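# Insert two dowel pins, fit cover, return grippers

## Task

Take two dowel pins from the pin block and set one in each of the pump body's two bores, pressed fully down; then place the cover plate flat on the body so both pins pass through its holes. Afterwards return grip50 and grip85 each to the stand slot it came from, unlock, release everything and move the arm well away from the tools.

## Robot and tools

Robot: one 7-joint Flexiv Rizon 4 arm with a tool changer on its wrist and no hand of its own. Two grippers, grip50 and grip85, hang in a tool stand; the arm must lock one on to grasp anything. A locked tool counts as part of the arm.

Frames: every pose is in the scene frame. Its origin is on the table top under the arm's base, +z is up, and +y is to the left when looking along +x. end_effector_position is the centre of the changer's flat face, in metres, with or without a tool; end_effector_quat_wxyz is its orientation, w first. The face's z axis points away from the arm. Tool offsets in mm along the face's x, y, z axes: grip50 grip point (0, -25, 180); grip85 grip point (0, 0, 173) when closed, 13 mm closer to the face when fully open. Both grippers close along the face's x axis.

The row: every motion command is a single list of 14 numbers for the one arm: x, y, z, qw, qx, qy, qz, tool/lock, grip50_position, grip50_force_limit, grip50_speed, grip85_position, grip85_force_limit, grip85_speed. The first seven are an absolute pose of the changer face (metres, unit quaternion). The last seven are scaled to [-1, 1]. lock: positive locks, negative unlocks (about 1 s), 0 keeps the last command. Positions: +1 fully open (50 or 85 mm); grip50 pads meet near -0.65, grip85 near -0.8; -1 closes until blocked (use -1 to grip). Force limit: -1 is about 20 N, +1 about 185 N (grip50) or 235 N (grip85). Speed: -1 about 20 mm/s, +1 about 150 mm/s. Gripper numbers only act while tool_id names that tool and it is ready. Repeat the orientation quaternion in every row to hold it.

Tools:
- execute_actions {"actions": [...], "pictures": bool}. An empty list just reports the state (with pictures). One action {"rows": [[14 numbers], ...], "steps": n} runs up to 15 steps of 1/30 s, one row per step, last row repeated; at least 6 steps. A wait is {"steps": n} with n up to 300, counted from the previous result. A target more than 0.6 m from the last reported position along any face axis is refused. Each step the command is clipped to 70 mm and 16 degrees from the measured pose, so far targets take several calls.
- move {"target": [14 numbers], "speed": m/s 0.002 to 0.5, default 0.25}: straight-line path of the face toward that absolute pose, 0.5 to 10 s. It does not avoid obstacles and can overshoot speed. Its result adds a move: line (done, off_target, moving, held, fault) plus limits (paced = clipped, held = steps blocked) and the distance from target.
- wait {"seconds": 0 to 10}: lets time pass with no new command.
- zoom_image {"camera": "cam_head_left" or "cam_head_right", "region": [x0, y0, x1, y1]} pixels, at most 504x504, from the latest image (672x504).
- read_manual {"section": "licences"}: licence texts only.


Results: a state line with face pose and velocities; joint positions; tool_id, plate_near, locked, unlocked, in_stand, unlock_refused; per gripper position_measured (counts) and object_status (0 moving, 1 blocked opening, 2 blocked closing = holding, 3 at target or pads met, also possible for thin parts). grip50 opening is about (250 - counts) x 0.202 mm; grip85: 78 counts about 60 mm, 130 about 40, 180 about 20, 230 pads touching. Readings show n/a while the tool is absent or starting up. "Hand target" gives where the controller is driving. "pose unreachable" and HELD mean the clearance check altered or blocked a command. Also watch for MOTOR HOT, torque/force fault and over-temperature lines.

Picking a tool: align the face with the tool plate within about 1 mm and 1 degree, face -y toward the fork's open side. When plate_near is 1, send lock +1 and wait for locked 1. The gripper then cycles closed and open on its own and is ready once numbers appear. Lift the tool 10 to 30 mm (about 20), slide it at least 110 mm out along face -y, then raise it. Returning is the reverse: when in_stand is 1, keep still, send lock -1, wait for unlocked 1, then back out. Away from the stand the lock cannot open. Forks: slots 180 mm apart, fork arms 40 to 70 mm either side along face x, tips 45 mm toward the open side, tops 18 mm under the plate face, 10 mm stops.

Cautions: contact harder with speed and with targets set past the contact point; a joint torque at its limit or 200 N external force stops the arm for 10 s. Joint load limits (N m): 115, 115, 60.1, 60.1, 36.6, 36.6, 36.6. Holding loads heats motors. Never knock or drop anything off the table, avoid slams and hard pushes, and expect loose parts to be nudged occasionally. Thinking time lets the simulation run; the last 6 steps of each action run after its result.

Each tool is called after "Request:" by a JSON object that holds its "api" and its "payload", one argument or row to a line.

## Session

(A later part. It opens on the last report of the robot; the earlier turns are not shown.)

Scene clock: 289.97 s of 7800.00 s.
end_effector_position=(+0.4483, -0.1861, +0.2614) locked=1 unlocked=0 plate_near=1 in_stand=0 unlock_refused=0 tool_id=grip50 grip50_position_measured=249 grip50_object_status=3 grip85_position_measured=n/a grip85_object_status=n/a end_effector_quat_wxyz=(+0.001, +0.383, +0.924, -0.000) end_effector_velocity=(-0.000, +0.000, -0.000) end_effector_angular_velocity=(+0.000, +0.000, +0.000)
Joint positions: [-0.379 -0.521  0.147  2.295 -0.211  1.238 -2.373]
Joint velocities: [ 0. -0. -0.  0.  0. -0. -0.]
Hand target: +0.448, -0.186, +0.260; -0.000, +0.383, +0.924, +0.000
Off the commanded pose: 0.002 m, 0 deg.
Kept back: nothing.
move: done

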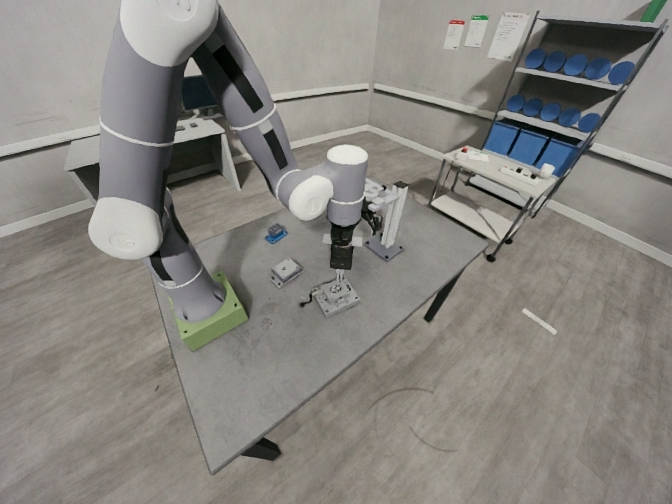

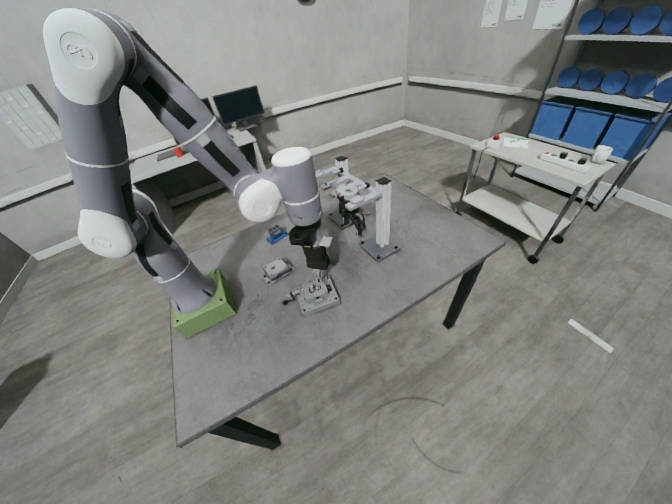

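Request:
{"api": "move", "payload": {
  "target": [0.4480,-0.1862,0.2575,0,0.3827,0.9239,0,0,-1,1,-1,0,0,0],
  "speed": 0.002
}}

Scene clock: 293.23 s of 7800.00 s.
end_effector_position=(+0.4485, -0.1858, +0.2599) locked=1 unlocked=0 plate_near=1 in_stand=0 unlock_refused=0 tool_id=grip50 grip50_position_measured=249 grip50_object_status=3 grip85_position_measured=n/a grip85_object_status=n/a end_effector_quat_wxyz=(+0.001, +0.383, +0.924, +0.000) end_effector_velocity=(-0.000, +0.000, +0.000) end_effector_angular_velocity=(+0.000, +0.000, +0.000)
Joint positions: [-0.376 -0.525  0.144  2.295 -0.212  1.244 -2.372]
Joint velocities: [ 0.     0.    -0.     0.     0.001 -0.    -0.001]
Hand target: +0.448, -0.186, +0.258; -0.000, +0.383, +0.924, +0.000
Off the commanded pose: 0.002 m, 0 deg.
Kept back: nothing.
move: done

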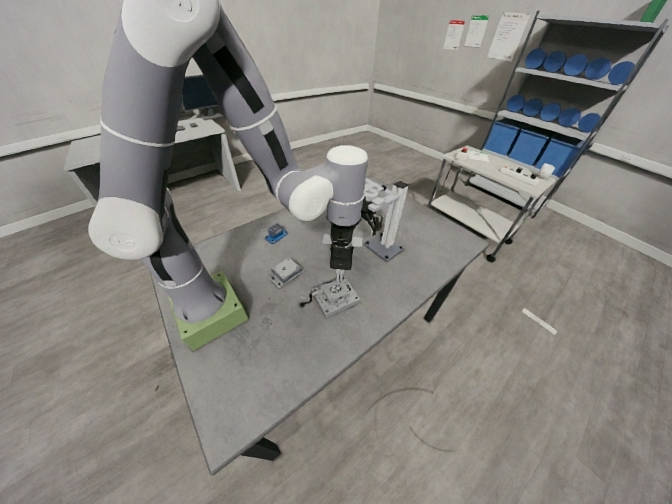

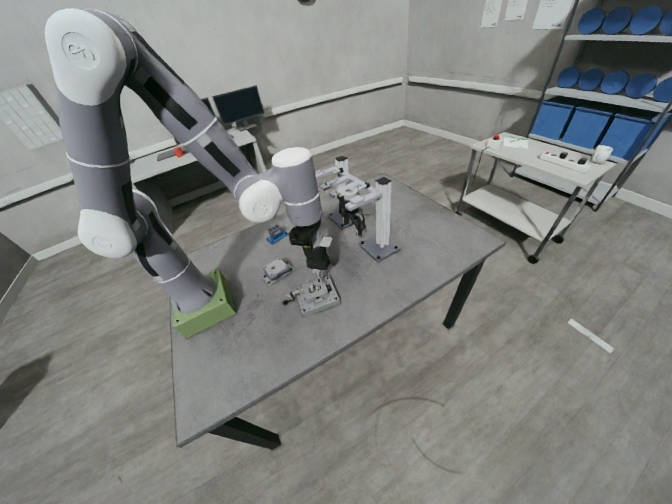

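Moved 1.5 mm; measure top.

Request:
{"api": "move", "payload": {
  "target": [0.4480,-0.1862,0.260,0,0.3827,0.9239,0,0,-0.3,1,-1,0,0,0],
  "speed": 0.002
}}

Request:
{"api": "move", "payload": {
  "target": [0.4480,-0.1862,0.277,0,0.3827,0.9239,0,0,-0.3,1,-1,0,0,0],
  "speed": 0.03
}}

Request:
{"api": "move", "payload": {
  "target": [0.4480,-0.1862,0.277,0,0.3827,0.9239,0,0,-1,1,0,0,0,0]
}}

Request:
{"api": "move", "payload": {
  "target": [0.4480,-0.1862,0.269,0,0.3827,0.9239,0,0,-1,1,0,0,0,0],
  "speed": 0.003
}}

Scene clock: 294.37 s of 7800.00 s.
end_effector_position=(+0.4480, -0.1862, +0.2600) locked=1 unlocked=0 plate_near=1 in_stand=0 unlock_refused=0 tool_id=grip50 grip50_position_measured=198 grip50_object_status=3 grip85_position_measured=n/a grip85_object_status=n/a end_effector_quat_wxyz=(+0.000, +0.383, +0.924, +0.000) end_effector_velocity=(+0.000, -0.000, +0.000) end_effector_angular_velocity=(+0.000, +0.000, -0.001)
Joint positions: [-0.379 -0.524  0.146  2.294 -0.211  1.239 -2.373]
Joint velocities: [-0.     0.     0.    -0.    -0.    -0.     0.001]
Hand target: +0.448, -0.186, +0.260; +0.000, +0.383, +0.924, -0.000
Off the commanded pose: 0.000 m, 0 deg.
Kept back: nothing.
move: done

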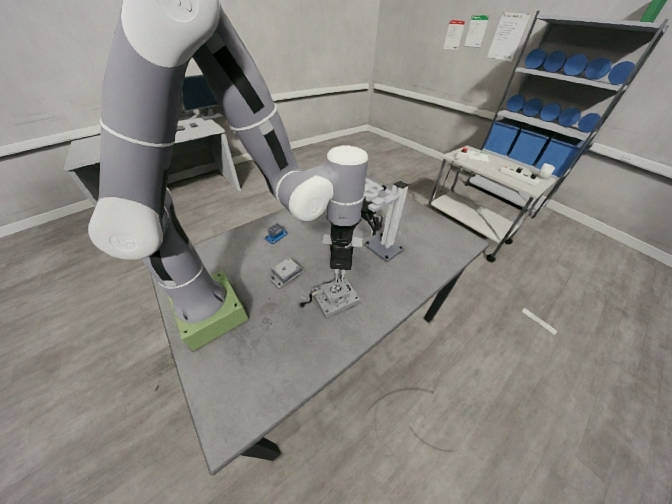

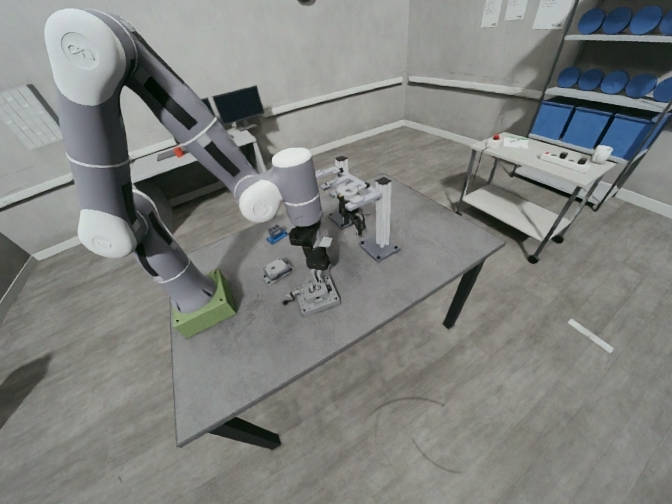

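Scene clock: 295.17 s of 7800.00 s.
end_effector_position=(+0.4481, -0.1862, +0.2771) locked=1 unlocked=0 plate_near=1 in_stand=0 unlock_refused=0 tool_id=grip50 grip50_position_measured=198 grip50_object_status=3 grip85_position_measured=n/a grip85_object_status=n/a end_effector_quat_wxyz=(+0.000, +0.383, +0.924, -0.000) end_effector_velocity=(+0.000, -0.000, +0.000) end_effector_angular_velocity=(+0.000, -0.001, -0.001)
Joint positions: [-0.395 -0.48   0.168  2.29  -0.197  1.19  -2.384]
Joint velocities: [-0.001  0.     0.001 -0.     0.     0.     0.   ]
Hand target: +0.448, -0.186, +0.277; +0.000, +0.383, +0.924, -0.000
Off the commanded pose: 0.000 m, 0 deg.
Kept back: nothing.
move: done

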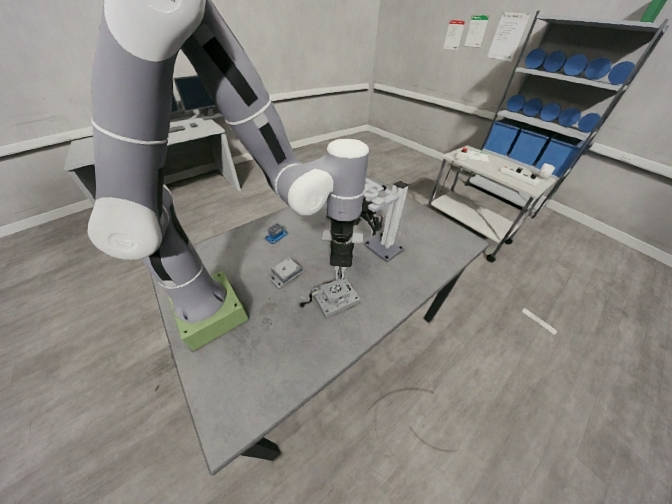

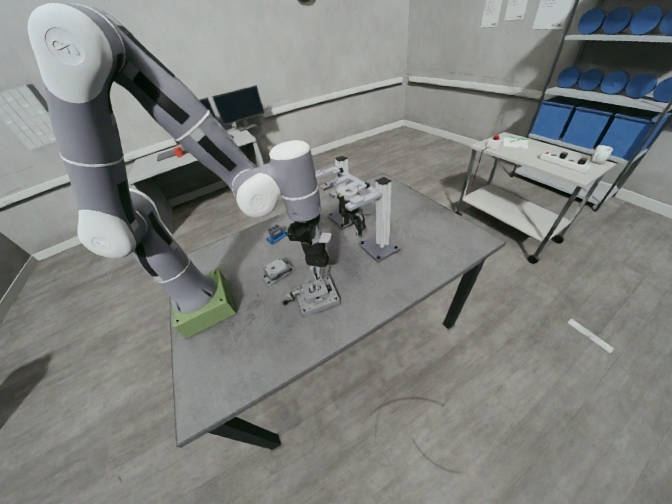

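Scene clock: 295.87 s of 7800.00 s.
end_effector_position=(+0.4481, -0.1862, +0.2771) locked=1 unlocked=0 plate_near=1 in_stand=0 unlock_refused=0 tool_id=grip50 grip50_position_measured=259 grip50_object_status=3 grip85_position_measured=n/a grip85_object_status=n/a end_effector_quat_wxyz=(+0.000, +0.383, +0.924, +0.000) end_effector_velocity=(-0.000, -0.000, +0.000) end_effector_angular_velocity=(-0.000, +0.000, +0.001)
Joint positions: [-0.395 -0.48   0.168  2.29  -0.197  1.19  -2.384]
Joint velocities: [-0.     0.    -0.001 -0.    -0.    -0.    -0.001]
Hand target: +0.448, -0.186, +0.277; +0.000, +0.383, +0.924, -0.000
Off the commanded pose: 0.000 m, 0 deg.
Kept back: nothing.
move: done

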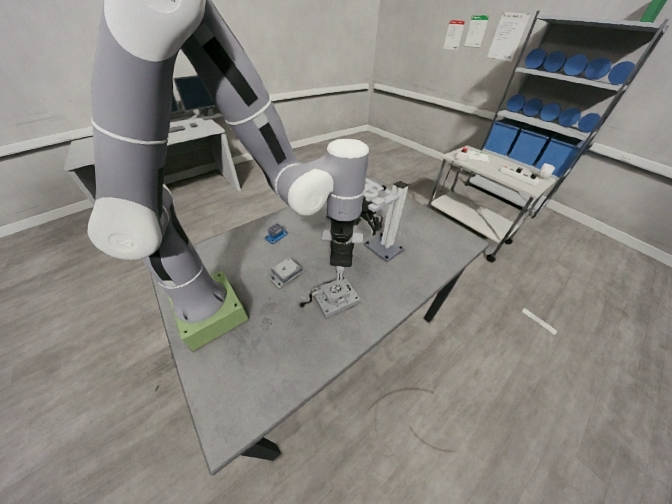

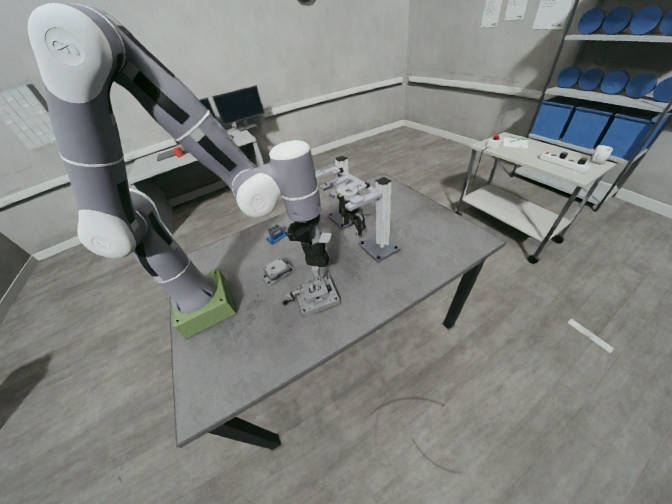

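Scene clock: 298.77 s of 7800.00 s.
end_effector_position=(+0.4501, -0.1867, +0.2719) locked=1 unlocked=0 plate_near=1 in_stand=0 unlock_refused=0 tool_id=grip50 grip50_position_measured=259 grip50_object_status=3 grip85_position_measured=n/a grip85_object_status=n/a end_effector_quat_wxyz=(+0.004, +0.382, +0.924, +0.000) end_effector_velocity=(+0.000, -0.000, -0.000) end_effector_angular_velocity=(-0.000, +0.000, -0.000)
Joint positions: [-0.386 -0.496  0.157  2.29  -0.202  1.214 -2.381]
Joint velocities: [-0.    -0.    -0.    -0.    -0.001 -0.     0.001]
Hand target: +0.448, -0.186, +0.269; -0.000, +0.383, +0.924, +0.000
Off the commanded pose: 0.004 m, 0 deg.
Kept back: nothing.
move: off_target

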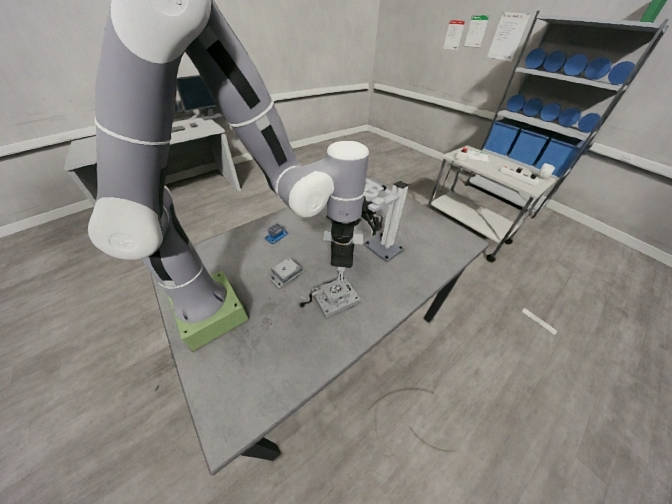

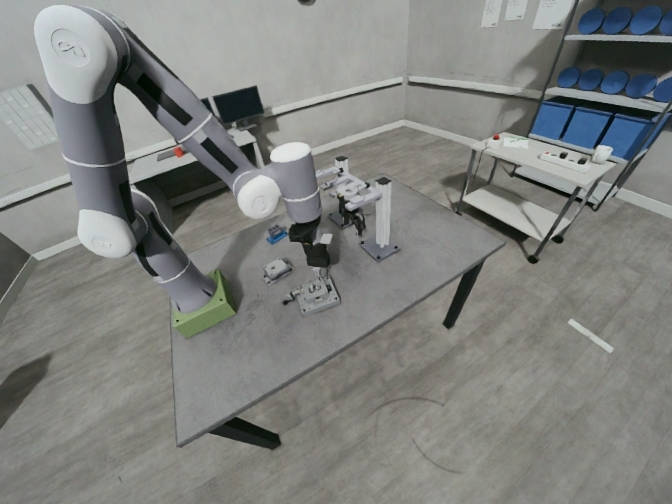

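Request:
{"api": "move", "payload": {
  "target": [0.4480,-0.1862,0.276,0,0.3827,0.9239,0,0,-1,1,0,0,0,0],
  "speed": 0.01
}}

Request:
{"api": "move", "payload": {
  "target": [0.4480,-0.1862,0.276,0,0.3827,0.9239,0,0,-0.3,1,0,0,0,0]
}}

Request:
{"api": "move", "payload": {
  "target": [0.4480,-0.1862,0.261,0,0.3827,0.9239,0,0,-0.3,1,0,0,0,0],
  "speed": 0.01
}}

Request:
{"api": "move", "payload": {
  "target": [0.4480,-0.1862,0.261,0,0.3827,0.9239,0,0,-1,1,-1,0,0,0]
}}

Request:
{"api": "move", "payload": {
  "target": [0.4480,-0.1862,0.30,0,0.3827,0.9239,0,0,-1,1,-1,0,0,0],
  "speed": 0.01
}}

Request:
{"api": "zoom_image", "payload": {
  "camera": "cam_head_left",
  "region": [325, 265, 355, 295]
}}

Request:
{"api": "zoom_image", "payload": {
  "camera": "cam_head_right",
  "region": [300, 267, 330, 297]
}}

Scene clock: 300.13 s of 7800.00 s.
end_effector_position=(+0.4481, -0.1862, +0.2760) locked=1 unlocked=0 plate_near=1 in_stand=0 unlock_refused=0 tool_id=grip50 grip50_position_measured=259 grip50_object_status=3 grip85_position_measured=n/a grip85_object_status=n/a end_effector_quat_wxyz=(+0.000, +0.383, +0.924, -0.000) end_effector_velocity=(-0.000, +0.000, -0.000) end_effector_angular_velocity=(+0.000, +0.000, +0.000)
Joint positions: [-0.393 -0.483  0.166  2.29  -0.196  1.193 -2.384]
Joint velocities: [-0.001 -0.001  0.001  0.    -0.001  0.     0.   ]
Hand target: +0.448, -0.186, +0.276; +0.000, +0.383, +0.924, -0.000
Off the commanded pose: 0.000 m, 0 deg.
Kept back: nothing.
move: done

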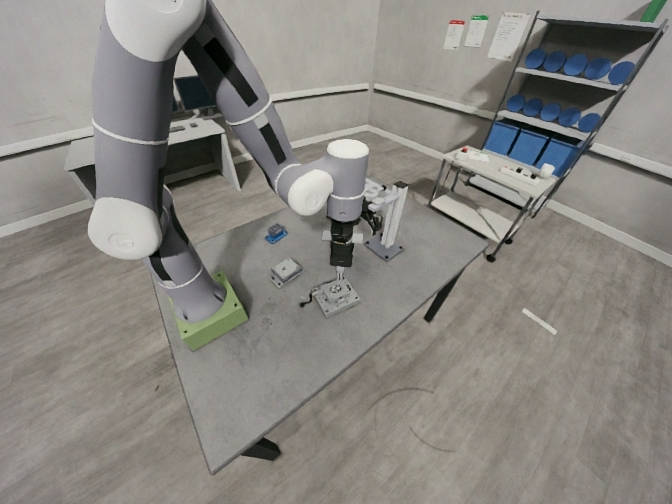

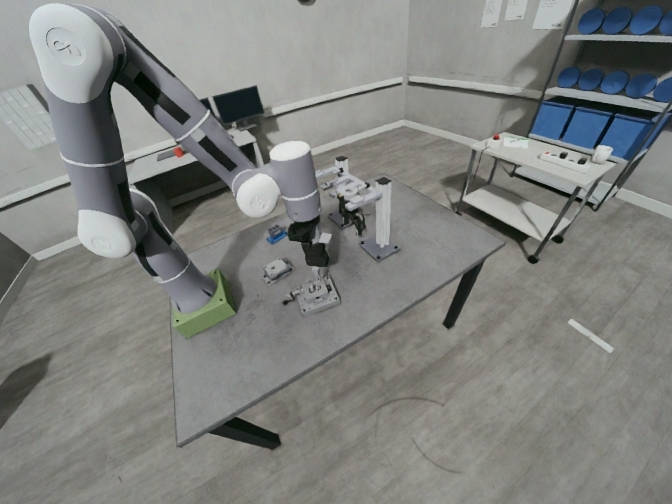

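Scene clock: 300.83 s of 7800.00 s.
end_effector_position=(+0.4481, -0.1862, +0.2760) locked=1 unlocked=0 plate_near=1 in_stand=0 unlock_refused=0 tool_id=grip50 grip50_position_measured=198 grip50_object_status=3 grip85_position_measured=n/a grip85_object_status=n/a end_effector_quat_wxyz=(+0.000, +0.383, +0.924, +0.000) end_effector_velocity=(-0.000, -0.000, -0.000) end_effector_angular_velocity=(-0.000, +0.000, -0.002)
Joint positions: [-0.393 -0.483  0.166  2.29  -0.196  1.193 -2.384]
Joint velocities: [ 0.    -0.    -0.    -0.    -0.    -0.     0.001]
Hand target: +0.448, -0.186, +0.276; +0.000, +0.383, +0.924, -0.000
Off the commanded pose: 0.000 m, 0 deg.
Kept back: nothing.
move: done

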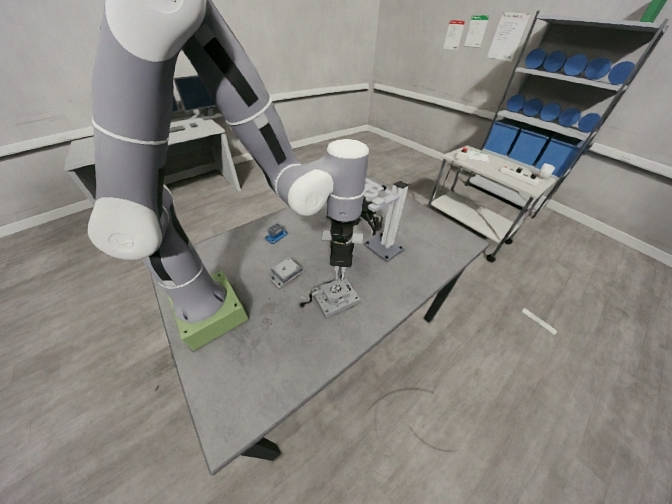

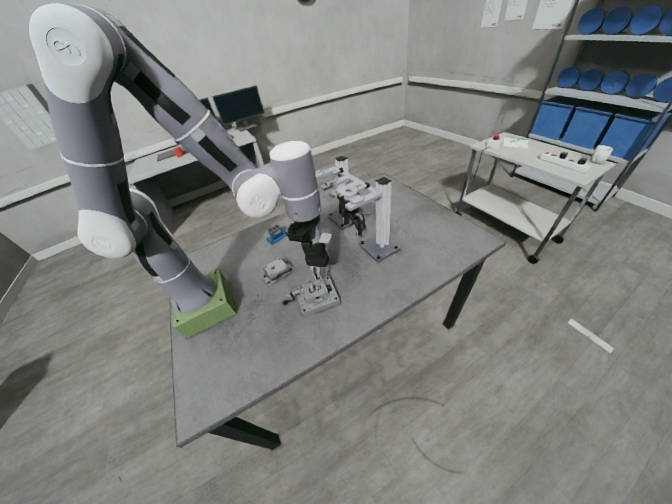

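Scene clock: 302.57 s of 7800.00 s.
end_effector_position=(+0.4480, -0.1862, +0.2611) locked=1 unlocked=0 plate_near=1 in_stand=0 unlock_refused=0 tool_id=grip50 grip50_position_measured=198 grip50_object_status=3 grip85_position_measured=n/a grip85_object_status=n/a end_effector_quat_wxyz=(-0.000, +0.383, +0.924, +0.000) end_effector_velocity=(+0.000, +0.000, +0.000) end_effector_angular_velocity=(-0.000, -0.000, -0.000)
Joint positions: [-0.377 -0.521  0.145  2.293 -0.206  1.236 -2.377]
Joint velocities: [ 0.001 -0.    -0.    -0.    -0.     0.     0.001]
Hand target: +0.448, -0.186, +0.261; -0.000, +0.383, +0.924, +0.000
Off the commanded pose: 0.000 m, 0 deg.
Kept back: nothing.
move: done

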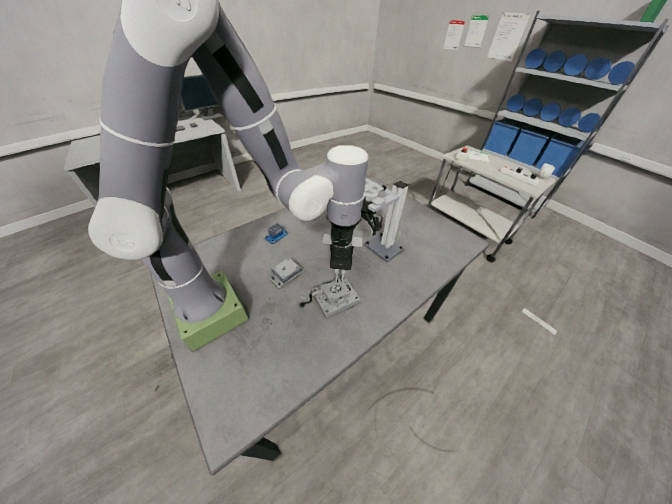

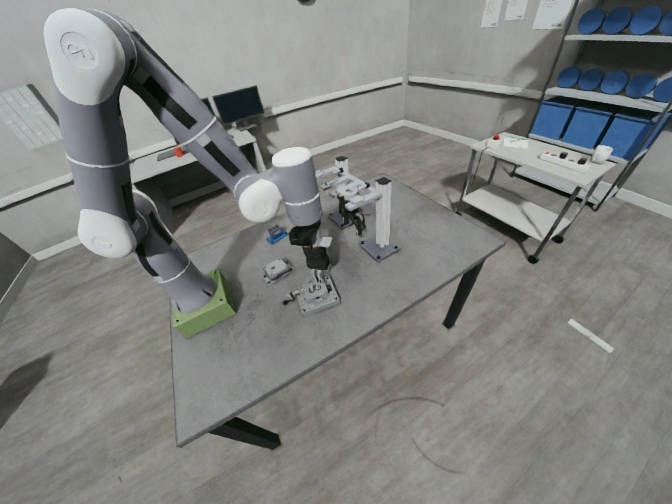

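Scene clock: 303.30 s of 7800.00 s.
end_effector_position=(+0.4480, -0.1861, +0.2610) locked=1 unlocked=0 plate_near=1 in_stand=0 unlock_refused=0 tool_id=grip50 grip50_position_measured=248 grip50_object_status=2 grip85_position_measured=n/a grip85_object_status=n/a end_effector_quat_wxyz=(-0.000, +0.383, +0.924, +0.000) end_effector_velocity=(+0.000, +0.000, +0.000) end_effector_angular_velocity=(+0.000, -0.001, +0.002)
Joint positions: [-0.377 -0.521  0.145  2.294 -0.206  1.236 -2.377]
Joint velocities: [-0.     0.     0.    -0.     0.     0.    -0.002]
Hand target: +0.448, -0.186, +0.261; -0.000, +0.383, +0.924, +0.000
Off the commanded pose: 0.000 m, 0 deg.
Kept back: nothing.
move: done

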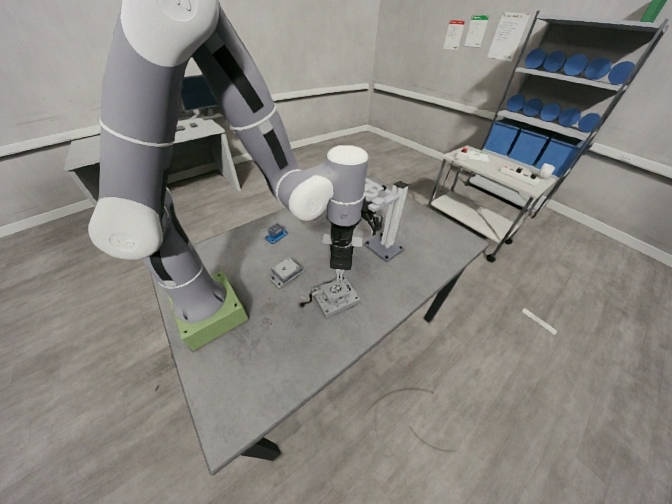

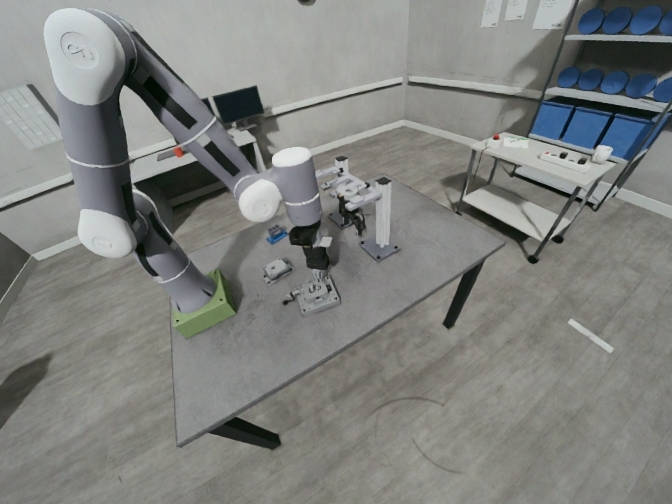

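Scene clock: 307.43 s of 7800.00 s.
end_effector_position=(+0.4479, -0.1862, +0.3000) locked=1 unlocked=0 plate_near=1 in_stand=0 unlock_refused=0 tool_id=grip50 grip50_position_measured=248 grip50_object_status=2 grip85_position_measured=n/a grip85_object_status=n/a end_effector_quat_wxyz=(+0.000, +0.383, +0.924, -0.000) end_effector_velocity=(-0.000, -0.000, +0.000) end_effector_angular_velocity=(+0.000, -0.000, -0.001)
Joint positions: [-0.416 -0.422  0.197  2.281 -0.176  1.123 -2.399]
Joint velocities: [-0.001  0.     0.001  0.     0.     0.     0.   ]
Hand target: +0.448, -0.186, +0.300; +0.000, +0.383, +0.924, -0.000
Off the commanded pose: 0.000 m, 0 deg.
Kept back: nothing.
move: done

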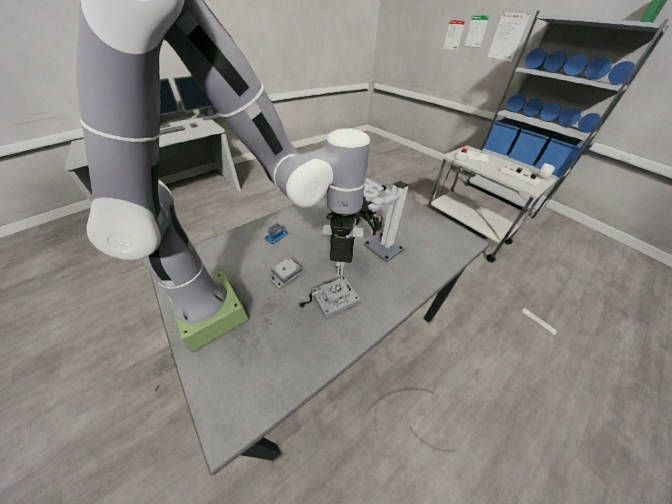

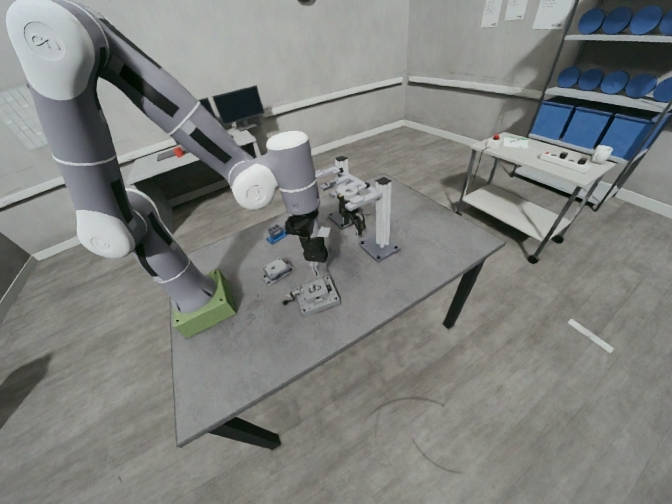

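Region (325, 265, 355, 295) of cam_head_left's 672x504 image, scaled by 16.800, with more detail than that image has.

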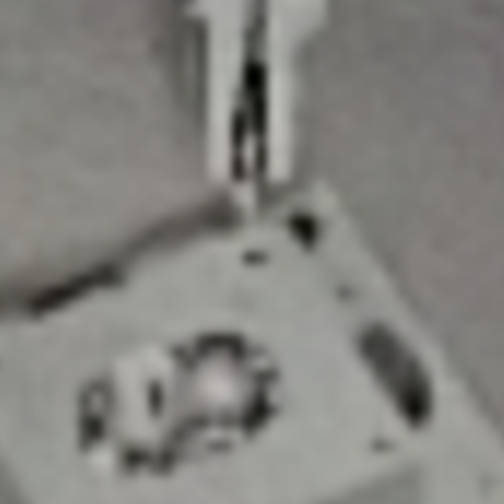

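Region (300, 267, 330, 297) of cam_head_right's 672x504 image, scaled by 16.800, with more detail than that image has.

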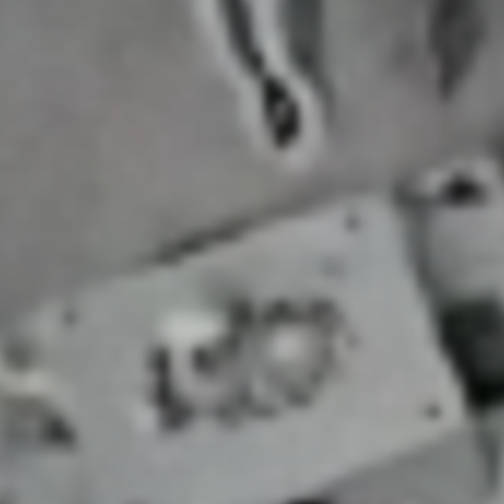

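Request:
{"api": "move", "payload": {
  "target": [0.449,-0.190,0.272,0,0.3827,0.9239,0,0,-1,1,-1,0,0,0],
  "speed": 0.03
}}

Request:
{"api": "move", "payload": {
  "target": [0.449,-0.190,0.268,0,0.3827,0.9239,0,0,-1,1,-1,0,0,0],
  "speed": 0.002
}}

Request:
{"api": "move", "payload": {
  "target": [0.449,-0.190,0.266,0,0.3827,0.9239,0,0,-1,1,-1,0,0,0],
  "speed": 0.002
}}

Scene clock: 308.83 s of 7800.00 s.
end_effector_position=(+0.4490, -0.1900, +0.2719) locked=1 unlocked=0 plate_near=1 in_stand=0 unlock_refused=0 tool_id=grip50 grip50_position_measured=248 grip50_object_status=2 grip85_position_measured=n/a grip85_object_status=n/a end_effector_quat_wxyz=(-0.000, +0.383, +0.924, +0.000) end_effector_velocity=(+0.000, +0.000, -0.000) end_effector_angular_velocity=(-0.000, +0.000, +0.000)
Joint positions: [-0.399 -0.496  0.163  2.284 -0.202  1.2   -2.388]
Joint velocities: [ 0.001 -0.    -0.    -0.     0.     0.     0.   ]
Hand target: +0.449, -0.190, +0.272; -0.000, +0.383, +0.924, +0.000
Off the commanded pose: 0.000 m, 0 deg.
Kept back: nothing.
move: done

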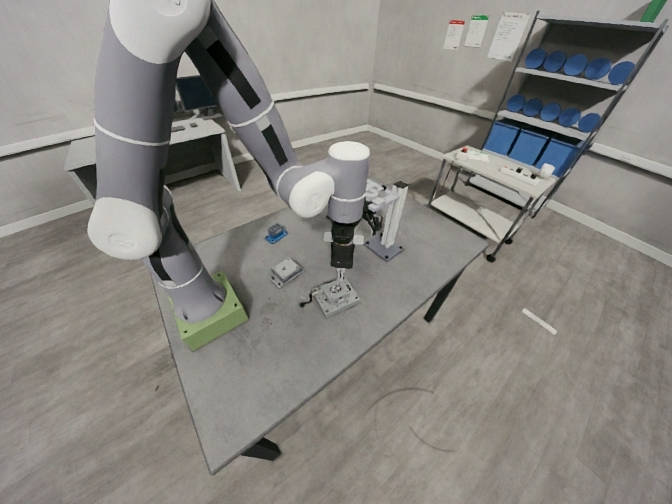

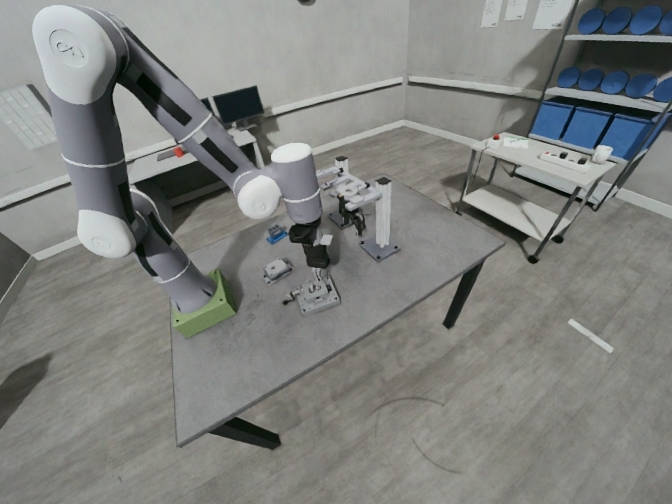

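Scene clock: 311.03 s of 7800.00 s.
end_effector_position=(+0.4490, -0.1900, +0.2681) locked=1 unlocked=0 plate_near=1 in_stand=0 unlock_refused=0 tool_id=grip50 grip50_position_measured=248 grip50_object_status=2 grip85_position_measured=n/a grip85_object_status=n/a end_effector_quat_wxyz=(+0.000, +0.383, +0.924, -0.000) end_effector_velocity=(+0.000, -0.000, -0.000) end_effector_angular_velocity=(-0.000, +0.000, -0.000)
Joint positions: [-0.392 -0.506  0.156  2.285 -0.202  1.212 -2.388]
Joint velocities: [ 0.001 -0.    -0.001 -0.    -0.    -0.     0.   ]
Hand target: +0.449, -0.190, +0.268; -0.000, +0.383, +0.924, +0.000
Off the commanded pose: 0.000 m, 0 deg.
Kept back: nothing.
move: done

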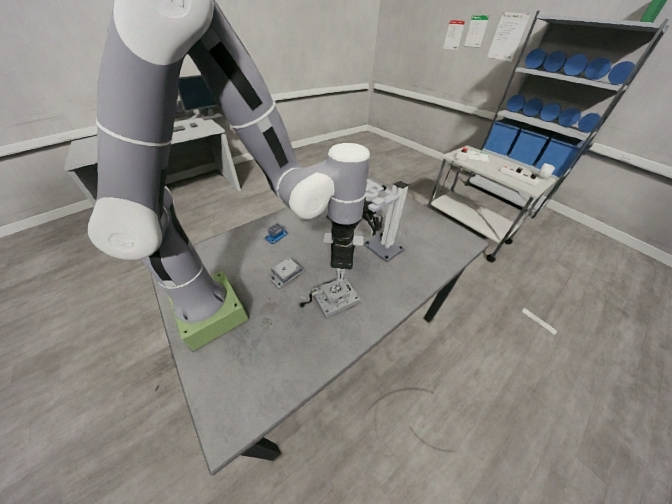

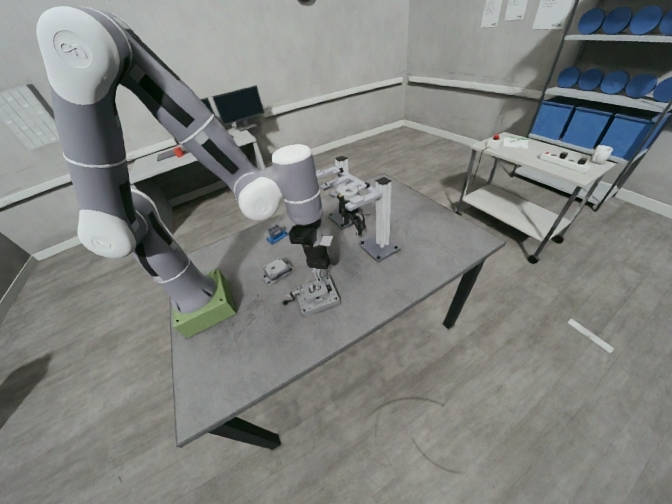

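Scene clock: 312.30 s of 7800.00 s.
end_effector_position=(+0.4490, -0.1900, +0.2661) locked=1 unlocked=0 plate_near=1 in_stand=0 unlock_refused=0 tool_id=grip50 grip50_position_measured=248 grip50_object_status=2 grip85_position_measured=n/a grip85_object_status=n/a end_effector_quat_wxyz=(+0.000, +0.383, +0.924, -0.000) end_effector_velocity=(+0.000, +0.000, +0.000) end_effector_angular_velocity=(-0.000, -0.000, -0.000)
Joint positions: [-0.389 -0.511  0.152  2.285 -0.202  1.217 -2.388]
Joint velocities: [ 0.    -0.    -0.    -0.    -0.     0.     0.001]
Hand target: +0.449, -0.190, +0.266; -0.000, +0.383, +0.924, +0.000
Off the commanded pose: 0.000 m, 0 deg.
Kept back: nothing.
move: done

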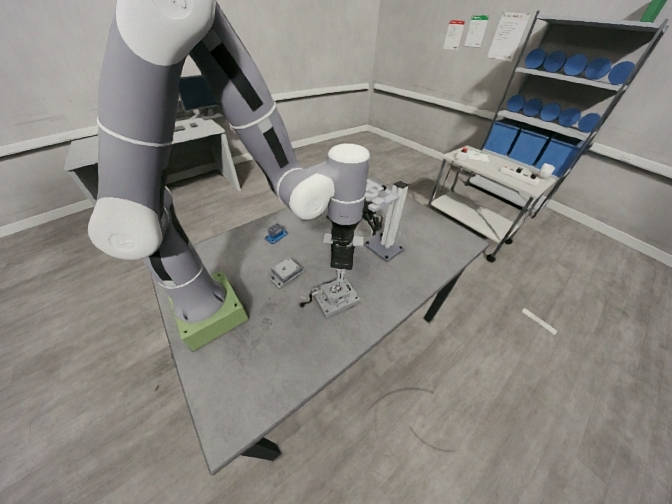

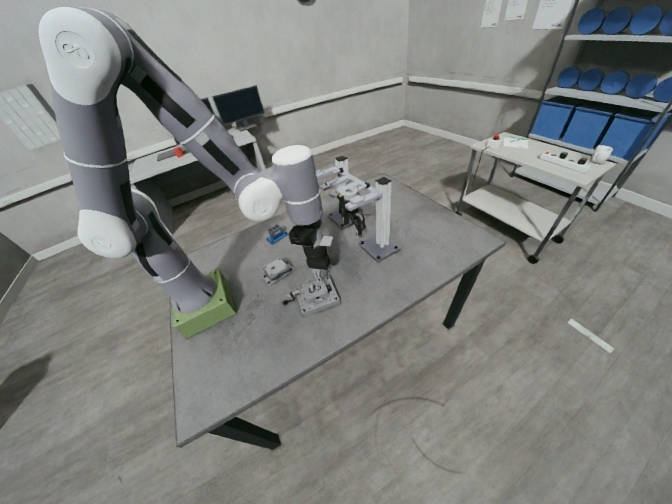

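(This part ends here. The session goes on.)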